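## Task

Make the word "YES" from three of the four lettered blocks: each block must rest entirely on the mat, the three must sit side by side in one straight, tight line, and, viewed from the robot's base, the letters on their upper faces must read Y-E-S from left to right and stand upright. The leftover block must lie off the mat at the end. Nothing may depend on the robot to stay in place; release everything and pull the gripper away at the finish.

## Robot and tools

Robot: one UR7e-style six-joint arm (ur7e_grip50) with a two-finger parallel gripper. There is a single arm, so every motion argument is one row for that arm. Cameras: cam_high and cam_low (896x504) and cam_wrist (616x616, fisheye).

Frame: the scene frame has its origin on the table surface right beneath the arm's base, +z up, +y to the left when facing along +x. "Left to right as seen from the base" therefore means the word runs from +y toward -y, with letter tops pointing toward +x (away from the base). The base itself may be slightly tilted, and reported hand positions get less accurate far from the base.

Gripper axes: fingers extend along the gripper's +z; they open and close along its x. end_effector_position is the midpoint between the pads; the fingertips are 17.5 mm farther out. Pure rotations pivot about that point. A flat plate protrudes roughly 9 cm toward the gripper's -y and rotates with it, so watch its clearance.

The row (10 numbers, in this order): x, y, z in metres, then qw, qx, qy, qz (w first), then position, force_limit, speed. The first seven are an absolute pose target in the scene frame for end_effector_position and end_effector_quat_wxyz, not an offset. The last three are each in [-1, 1]. position: +1 fully open (50 mm gap), about -0.65 pads touching, -1 to grip (fingers close until blocked). force_limit: per-pad force, -1 about 20 N, 0 about 102 N, +1 about 185 N (actual may run ~17% higher). speed: finger closing/opening rate, -1 about 20 mm/s, 0 about 85, +1 about 150. To hold an orientation, repeat its quaternion in every row rather than copying a drifted reading.

execute_actions takes "actions": a list holding at most one item. An empty list just returns the state (with pictures). An action item is {"rows": [...], "steps": n}: 1 to 15 rows, n up to 15 control steps of 1/30 s (default 15); one row per step, the last row repeated if rows run out. At least 4 steps are needed. A wait item is {"steps": n} with n up to 300, counted from the previous result. Optional "pictures": true adds images. A target further than 0.6 m from the last reported position along any gripper axis is refused and nothing is sent. Each step the command is clipped to within 100 mm and 16 degrees of the measured pose, so big jumps need several calls; check the returned pose. Arm motion trails commands by about 0.17 s. The last 4 steps of an action run after its result is returned, while the operator is replying; the simulation keeps running during replies.

move takes "target" (one row as above, absolute pose), optional "speed" in m/s (0.002 to 0.5, default 0.25; rotation capped at twice that in rad/s) and optional "stop_force" in N (9 to 40). It drives a straight-line path lasting 0.5 to 10 s; it does not avoid obstacles and may overshoot the speed near full extension. Finger values apply at the start. With stop_force, the path halts when the wrist sensor sees that much added resistance along the path direction for 2 steps, backs up 2 steps and holds; use it only with slow speeds for touching down, and not on moves that rotate the gripper. Omit it when lifting away from a surface you press on. The result adds a "move:" line: done, contact, off_target, moving, held or fault, plus limits such as paced (pose clipped) or held (steps blocked), and the distance remaining.

wait takes "seconds" (0 to 10). zoom_image takes "camera" and "region" [x0, y0, x1, y1] in pixels, at most 504x504. read_manual only returns licence text. finished_scene takes "scene", the number of the scene being ended; it is final and reports success.

Result lines: gripper pose and velocities, joint positions, "Wrist force"/"Wrist torque" in the gripper's own axes (offset up to ~4 N, noise ~2.4 N, saturates near 50 N; may read "no reading"). object_status: 0 moving, 1 blocked while opening, 2 blocked while closing (a grip), 3 reached target or pads met (usually nothing held). A genuine grip shows 2. Finger settings only change when position changes by 0.01 or more. position_measured converts to opening as (250 - value) x 0.202 mm. "pose unreachable" or HELD means the clearance check altered or blocked a command. "Hand target" shows where the controller is currently heading.

Cautions: the arm is stiff; pushing into the table or a block even slightly can trigger a torque fault (joint load limits 139 N m for the big joints, 26 N m for wrists) or a force fault at 150 N, freezing the arm for 10 s. Descend slowly, ideally with stop_force. Do not drop, slam or knock blocks, and never push anything off the table. Brief random tugs may disturb held or loose objects, so grip firmly and recheck. Holding loads heats motors; at 85 °C the arm brakes until cool, so avoid long holds. Confirm letter orientation by zooming before releasing, then open and lift clear.

Each tool is called after "Emit:" in YAML: its name, and indented under it one key for each argument.

## Session

Emit:
execute_actions:
  actions: []

Scene clock: 0.00 s of 7600.00 s.
end_effector_position=(+0.8459, +0.2575, +0.3749) position_measured=3 object_status=3 end_effector_quat_wxyz=(+0.729, -0.414, +0.498, -0.221) end_effector_velocity=(+0.000, -0.000, -0.000) end_effector_angular_velocity=(+0.000, +0.000, -0.001)
Joint positions: [-0.012 -0.383  1.272 -4.488 -1.289 -2.286]
Joint velocities: [-0.     0.001 -0.    -0.    -0.001  0.   ]
Motor temperatures (°C, as the motors report them): [27 26 25 40 31 31]
Wrist force (N, on the end effector, along its own x y z axes, offset not removed): no reading
Wrist torque (N m, same axes, about the end effector's origin, offset not removed): no reading
Hand target: +0.846, +0.258, +0.375; +0.729, -0.414, +0.498, -0.221

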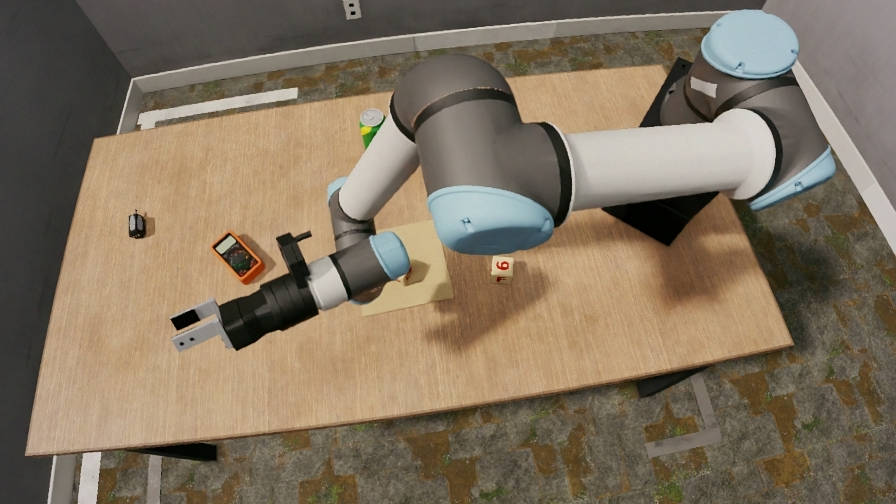

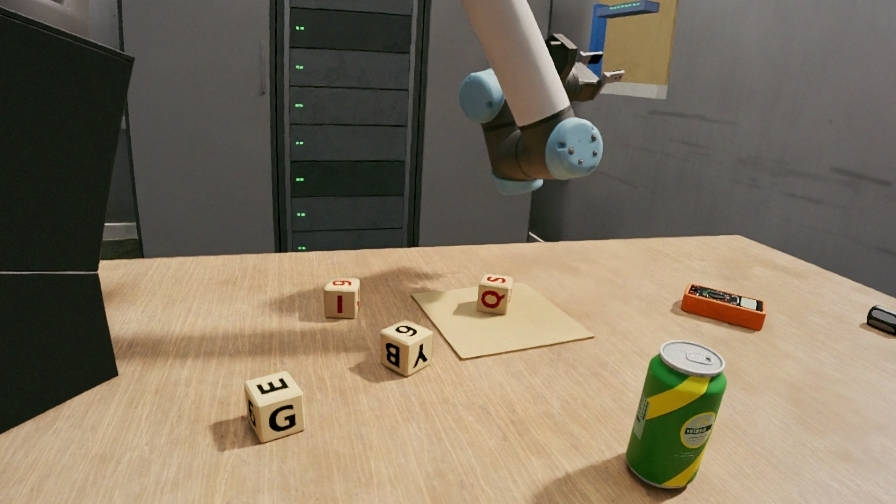

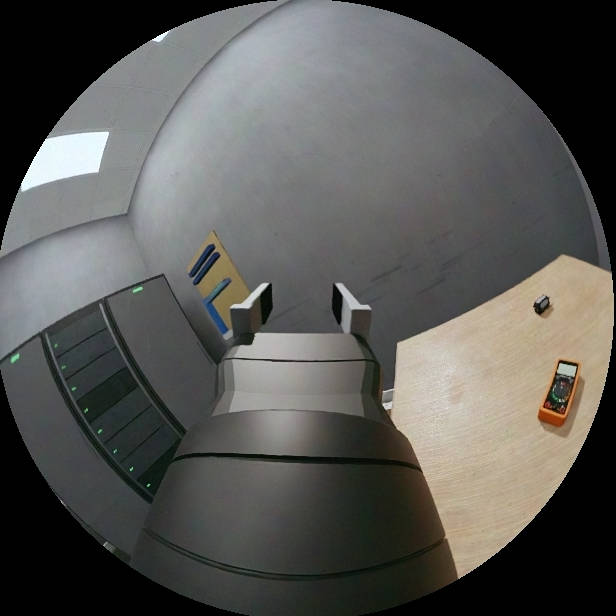

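Emit:
move:
  target: [0.5,0.1,0.33,0,0.7071,-0.7071,0,1,0,0]
  speed: 0.3

Scene clock: 3.80 s of 7600.00 s.
end_effector_position=(+0.4998, +0.0997, +0.3300) position_measured=3 object_status=3 end_effector_quat_wxyz=(-0.000, +0.707, -0.707, +0.000) end_effector_velocity=(-0.001, -0.001, +0.000) end_effector_angular_velocity=(-0.004, +0.006, +0.000)
Joint positions: [-0.304 -1.574  2.289 -2.436 -1.304 -3.367]
Joint velocities: [ 0.001  0.    -0.003  0.008 -0.005 -0.001]
Motor temperatures (°C, as the motors report them): [27 26 25 40 31 31]
Wrist force (N, on the end effector, along its own x y z axes, offset not removed): [-1.9 3.3 -1.4]
Wrist torque (N m, same axes, about the end effector's origin, offset not removed): [0.32 0.38 0.06]
Hand target: +0.500, +0.100, +0.330; +0.000, +0.707, -0.707, -0.000
Off the commanded pose: 0.000 m, 0 deg.
Kept back: nothing.
move: done

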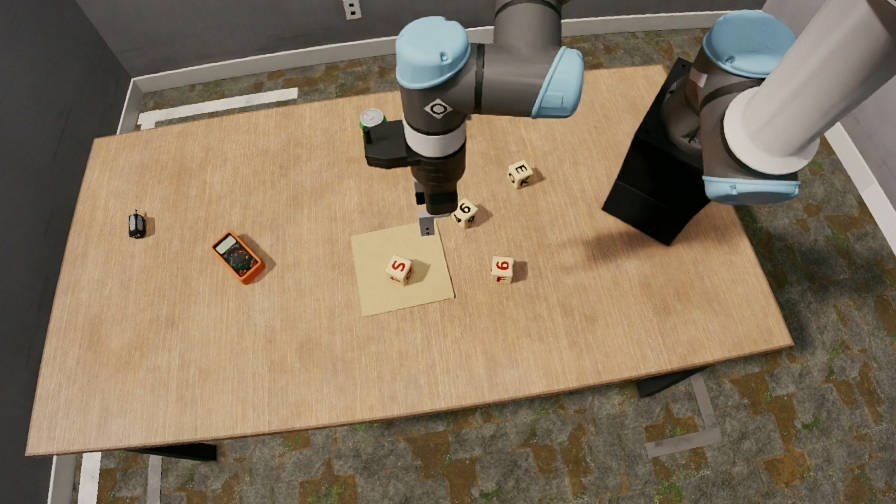

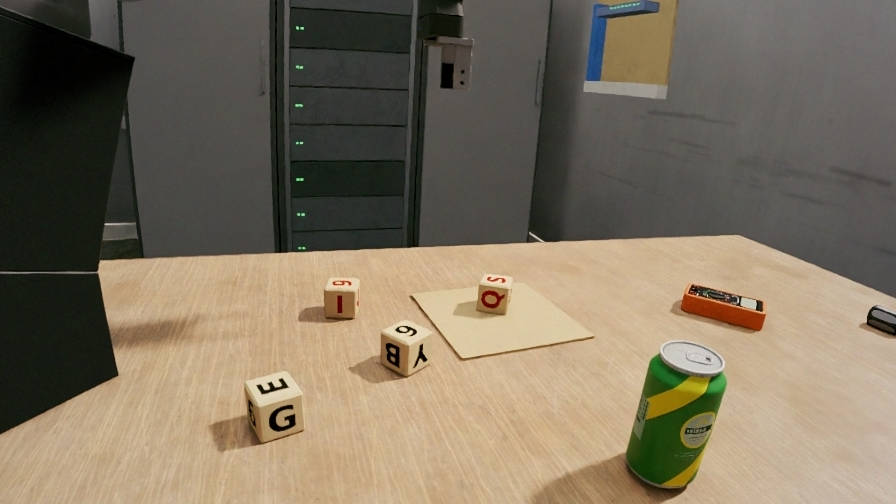

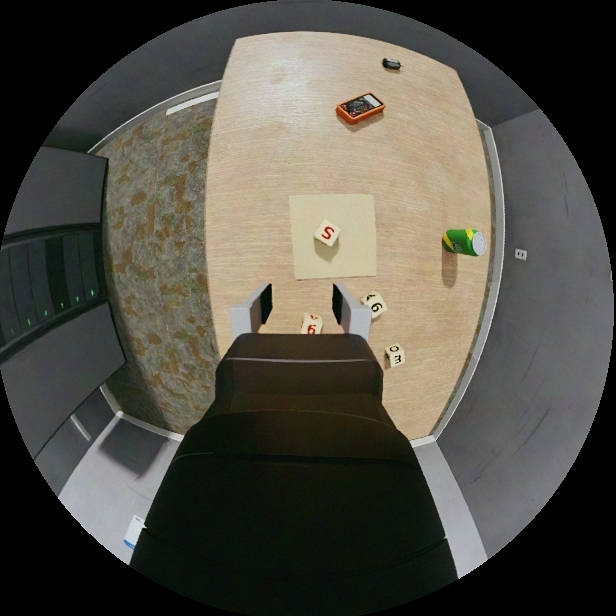

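Emit:
move:
  target: [0.5,0.0,0.17,0,0.7071,-0.7071,0,1,0,0]

Emit:
zoom_image:
  camera: "cam_wrist"
  region: [180,120,480,420]

Emit:
zoom_image:
  camera: "cam_high"
  region: [330,130,580,330]

Scene clock: 5.40 s of 7600.00 s.
end_effector_position=(+0.5001, +0.0002, +0.1702) position_measured=3 object_status=3 end_effector_quat_wxyz=(-0.000, +0.707, -0.707, -0.000) end_effector_velocity=(+0.000, -0.000, -0.001) end_effector_angular_velocity=(+0.000, -0.001, -0.001)
Joint positions: [-0.422 -1.055  2.312 -2.944 -1.288 -3.488]
Joint velocities: [ 0.     0.004 -0.001 -0.003  0.001  0.001]
Motor temperatures (°C, as the motors report them): [27 26 25 40 31 31]
Wrist force (N, on the end effector, along its own x y z axes, offset not removed): [-2.1 1.6 -1.8]
Wrist torque (N m, same axes, about the end effector's origin, offset not removed): [-0.02 0.44 0.09]
Hand target: +0.500, +0.000, +0.170; -0.000, +0.707, -0.707, -0.000
Off the commanded pose: 0.000 m, 0 deg.
Kept back: nothing.
move: done

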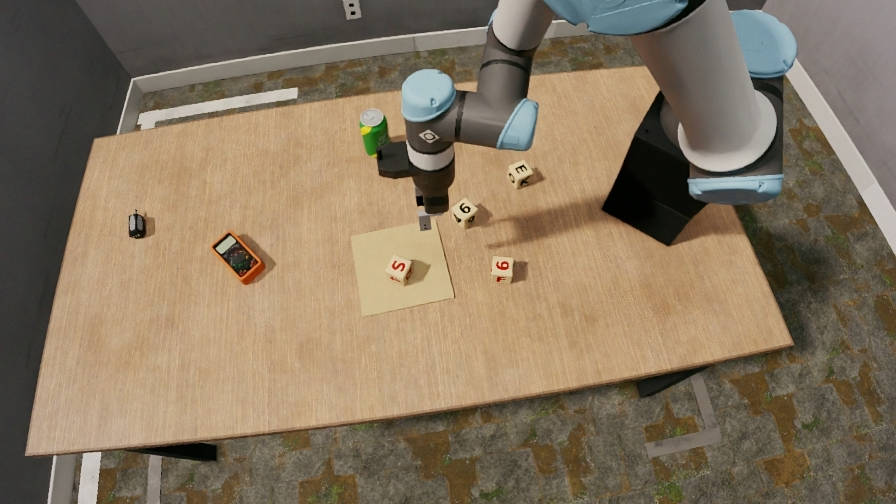

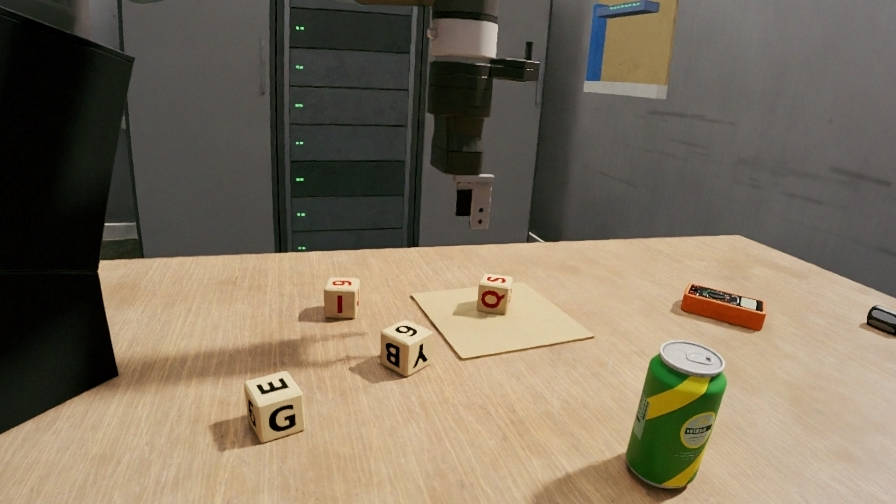

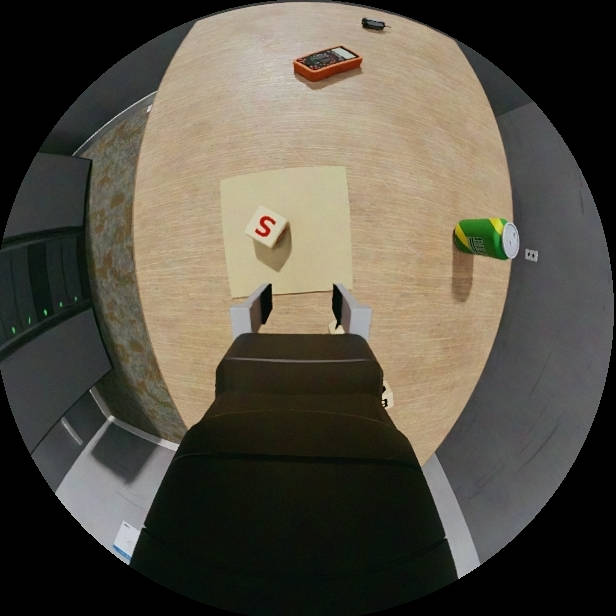

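Region (180, 120, 480, 420) of cam_wrist's 616x616 image, scaled by 1.680, with more detail than that image has.

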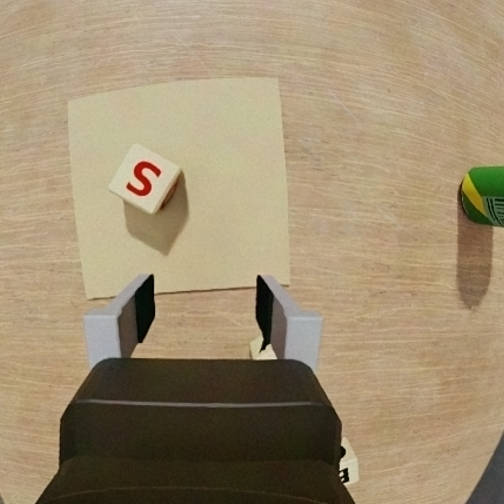

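Region (330, 130, 580, 330) of cam_high's 896x504 image, scaled by 2.016, with more detail than that image has; it fills the top 403 rows of this view, and the rest is white.

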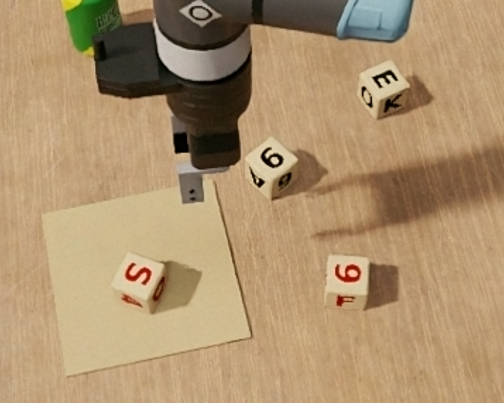

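Emit:
move:
  target: [0.566,0.048,0.085,0,0.9816,-0.1908,0,1,0,0]

Emit:
zoom_image:
  camera: "cam_wrist"
  region: [200,180,400,380]

Scene clock: 9.27 s of 7600.00 s.
end_effector_position=(+0.5659, +0.0480, +0.0851) position_measured=3 object_status=3 end_effector_quat_wxyz=(+0.000, +0.982, -0.191, +0.000) end_effector_velocity=(+0.001, +0.000, -0.000) end_effector_angular_velocity=(+0.001, +0.001, +0.007)
Joint positions: [-0.282 -0.793  2.019 -2.953 -1.307 -4.53 ]
Joint velocities: [ 0.001  0.001 -0.003  0.003  0.001 -0.006]
Motor temperatures (°C, as the motors report them): [27 26 25 40 31 31]
Wrist force (N, on the end effector, along its own x y z axes, offset not removed): [-0.1 4.5 -2.0]
Wrist torque (N m, same axes, about the end effector's origin, offset not removed): [0.59 0.20 0.03]
Hand target: +0.566, +0.048, +0.085; +0.000, +0.982, -0.191, +0.000
Off the commanded pose: 0.000 m, 0 deg.
Kept back: nothing.
move: done

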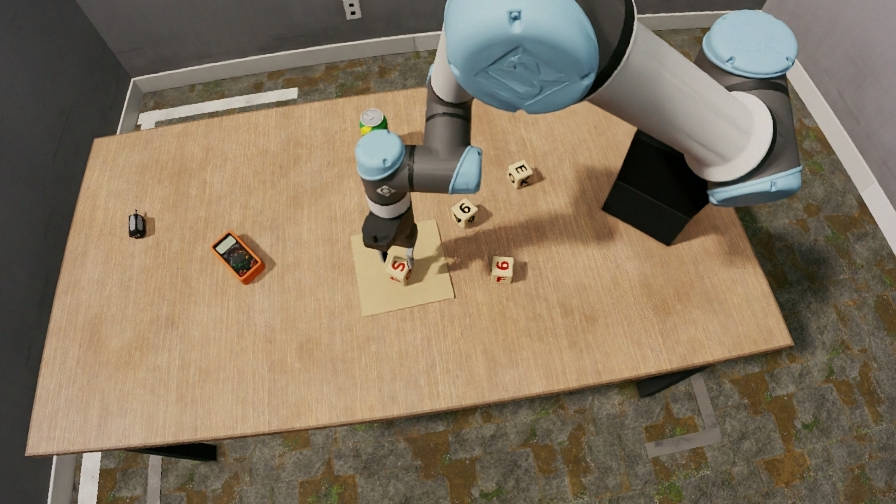

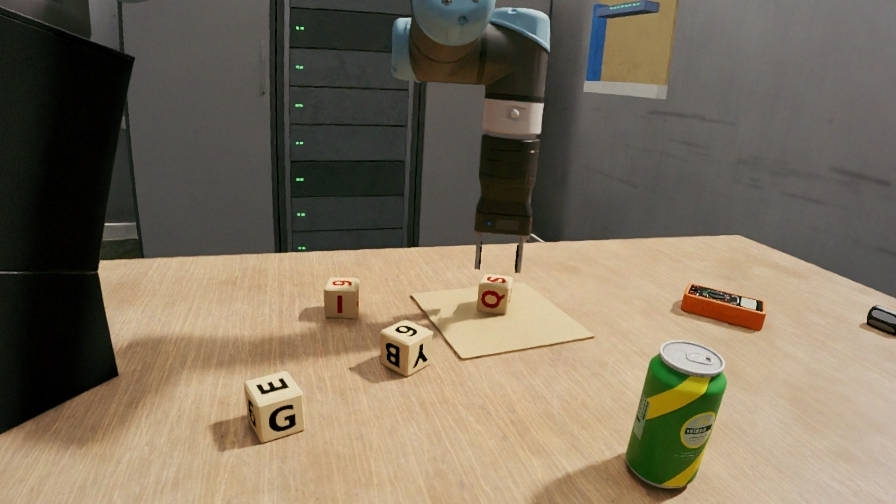

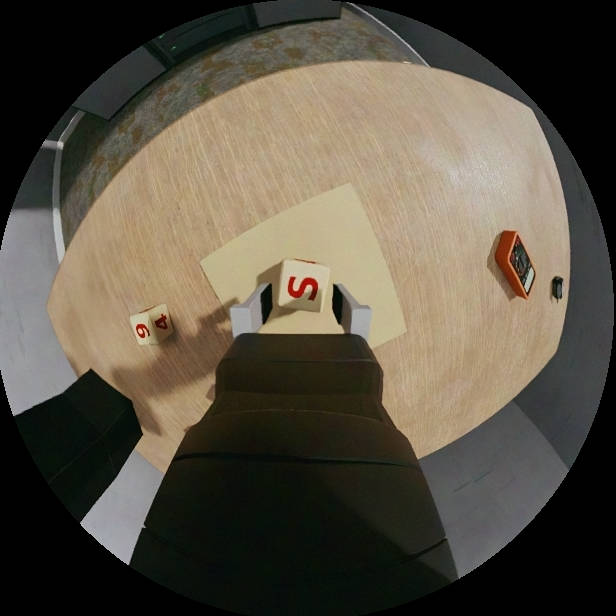

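Region (200, 180, 400, 380) of cam_wrist's 616x616 image, scaled by 2.520, with more detail than that image has.

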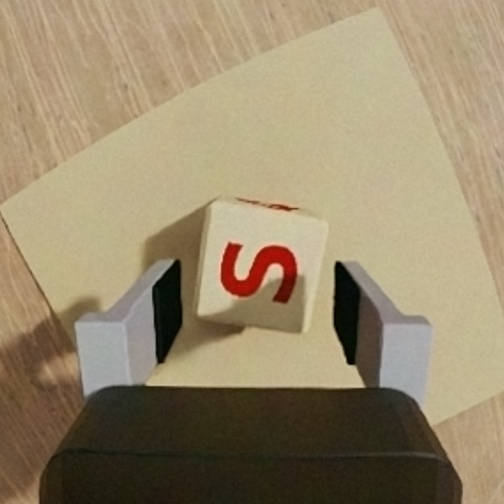

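Emit:
move:
  target: [0.566,0.048,0.07,0,0.9659,-0.2588,0,1,0,0]

Emit:
move:
  target: [0.566,0.048,0.024,0,0.9659,-0.2588,0,1,0,0]
  speed: 0.08

Emit:
move:
  target: [0.566,0.048,0.024,0,0.9659,-0.2588,0,-1,-0.5,0]

Scene clock: 10.37 s of 7600.00 s.
end_effector_position=(+0.5660, +0.0480, +0.0701) position_measured=3 object_status=3 end_effector_quat_wxyz=(-0.000, +0.966, -0.259, -0.000) end_effector_velocity=(-0.000, -0.001, -0.001) end_effector_angular_velocity=(-0.003, +0.001, -0.008)
Joint positions: [-0.273 -0.757  2.011 -2.984 -1.308 -4.382]
Joint velocities: [ 0.001  0.002 -0.    -0.002 -0.003  0.008]
Motor temperatures (°C, as the motors report them): [27 26 25 40 31 31]
Wrist force (N, on the end effector, along its own x y z axes, offset not removed): [-1.0 1.8 -3.7]
Wrist torque (N m, same axes, about the end effector's origin, offset not removed): [0.01 0.34 0.08]
Hand target: +0.566, +0.048, +0.070; +0.000, +0.966, -0.259, +0.000
Off the commanded pose: 0.000 m, 0 deg.
Kept back: nothing.
move: done

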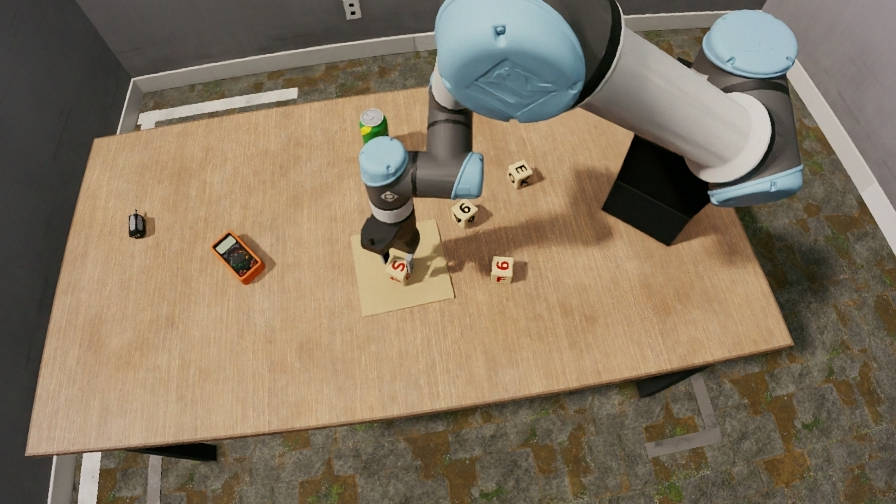

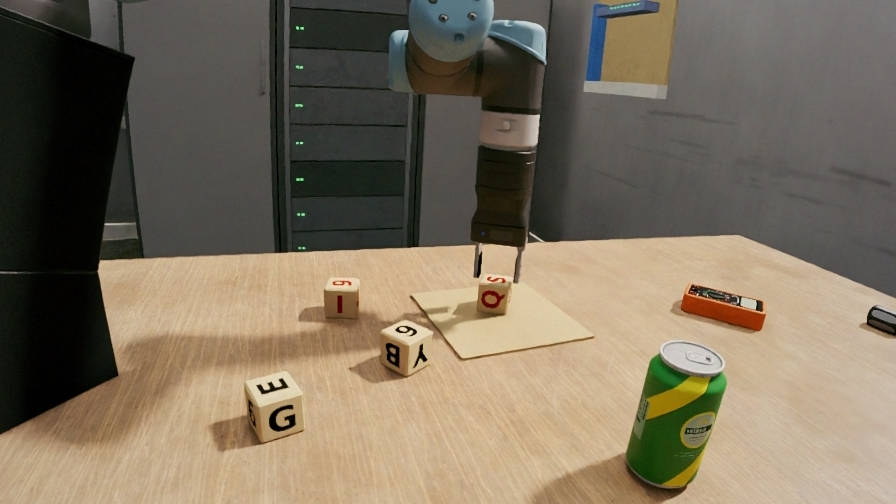

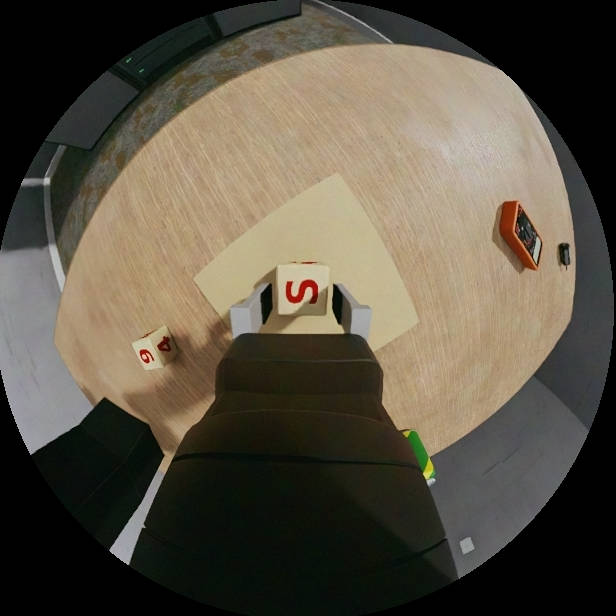

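Scene clock: 11.37 s of 7600.00 s.
end_effector_position=(+0.5660, +0.0480, +0.0241) position_measured=3 object_status=3 end_effector_quat_wxyz=(+0.000, +0.966, -0.259, +0.000) end_effector_velocity=(+0.001, +0.000, -0.001) end_effector_angular_velocity=(+0.000, -0.001, +0.000)
Joint positions: [-0.251 -0.64   1.952 -3.047 -1.312 -4.359]
Joint velocities: [ 0.001  0.003 -0.002 -0.002  0.001  0.001]
Motor temperatures (°C, as the motors report them): [27 26 25 40 31 31]
Wrist force (N, on the end effector, along its own x y z axes, offset not removed): [-0.6 2.0 -0.7]
Wrist torque (N m, same axes, about the end effector's origin, offset not removed): [0.15 0.29 0.19]
Hand target: +0.566, +0.048, +0.024; +0.000, +0.966, -0.259, +0.000
Off the commanded pose: 0.000 m, 0 deg.
Kept back: nothing.
move: done

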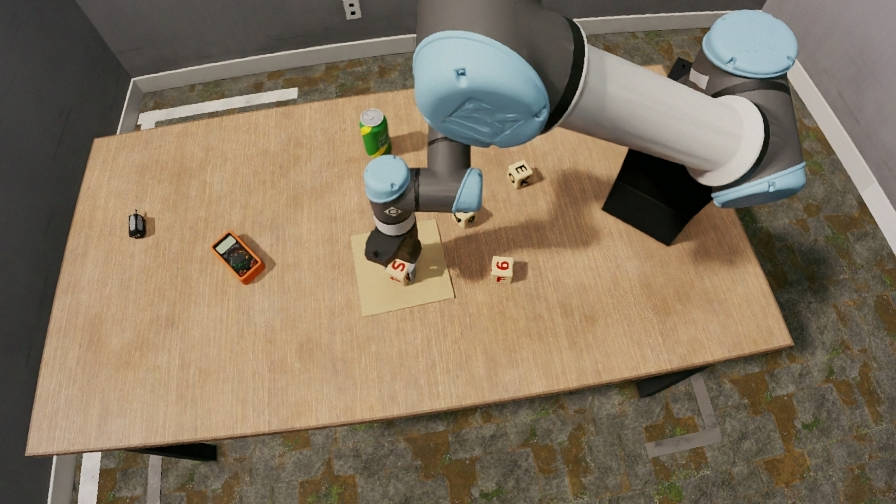

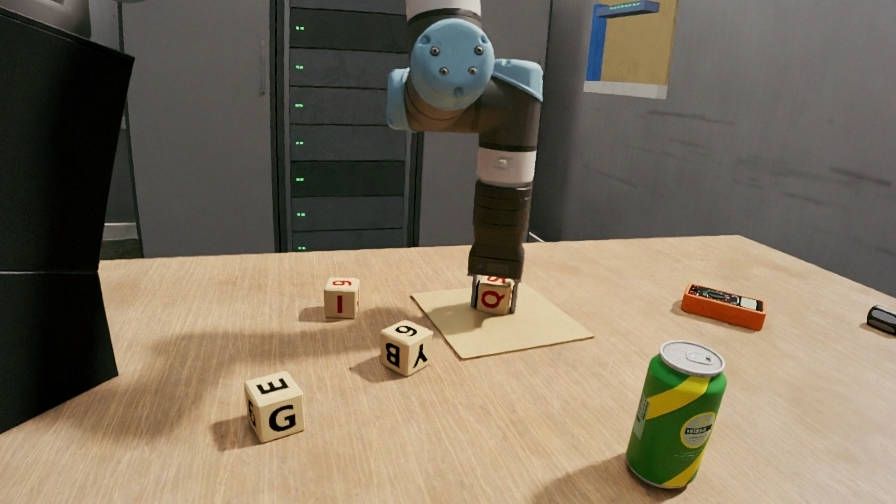

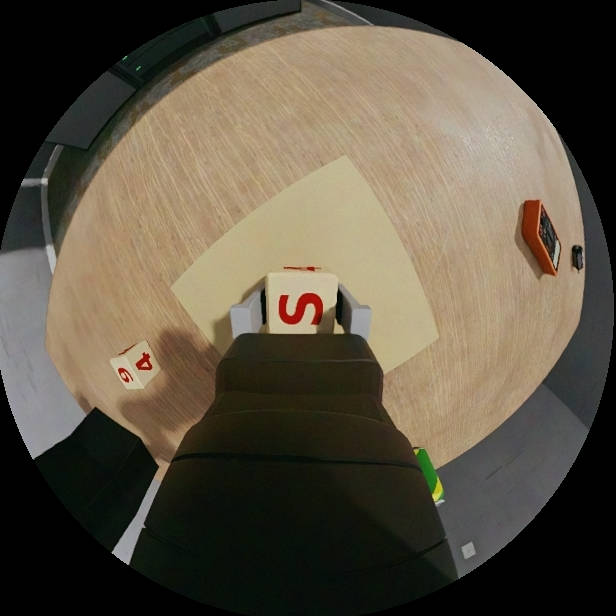

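Scene clock: 12.07 s of 7600.00 s.
end_effector_position=(+0.5660, +0.0480, +0.0240) position_measured=33 object_status=2 end_effector_quat_wxyz=(+0.000, +0.966, -0.259, +0.000) end_effector_velocity=(+0.001, +0.000, +0.000) end_effector_angular_velocity=(+0.000, -0.002, +0.001)
Joint positions: [-0.251 -0.64   1.952 -3.047 -1.312 -4.359]
Joint velocities: [ 0.    -0.    -0.001 -0.001  0.    -0.   ]
Motor temperatures (°C, as the motors report them): [27 26 25 40 31 31]
Wrist force (N, on the end effector, along its own x y z axes, offset not removed): [-3.3 5.2 -9.3]
Wrist torque (N m, same axes, about the end effector's origin, offset not removed): [0.58 0.26 0.12]
Hand target: +0.566, +0.048, +0.024; +0.000, +0.966, -0.259, -0.000
Off the commanded pose: 0.000 m, 0 deg.
Kept back: nothing.
move: done

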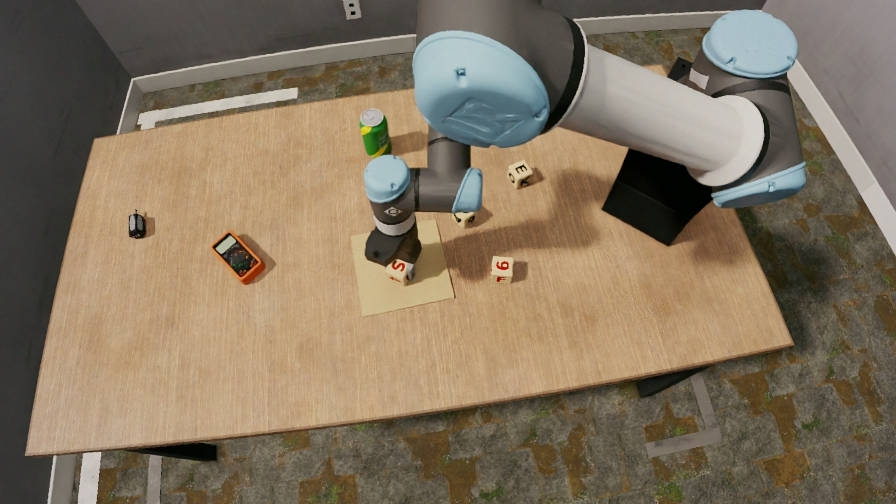

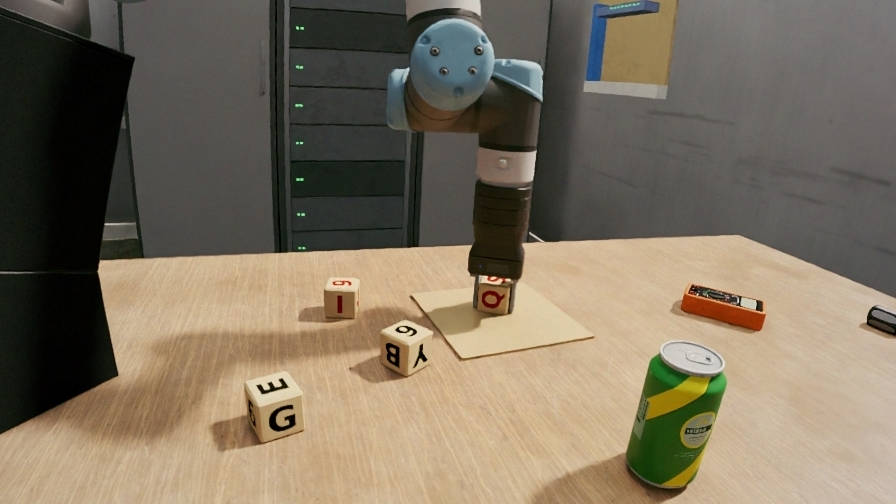

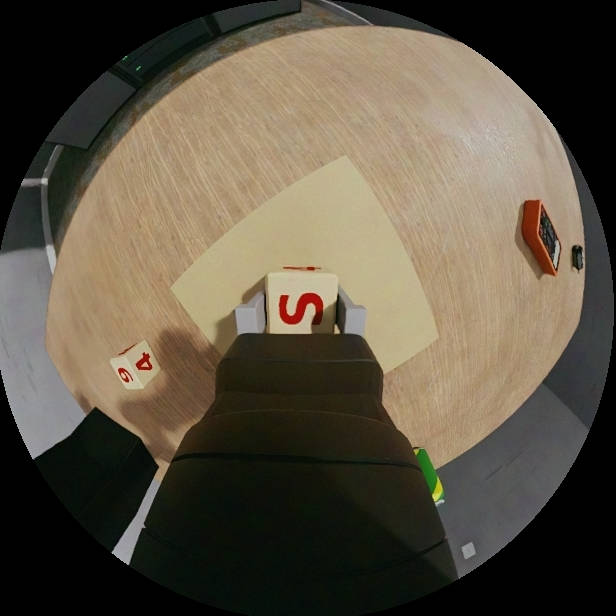

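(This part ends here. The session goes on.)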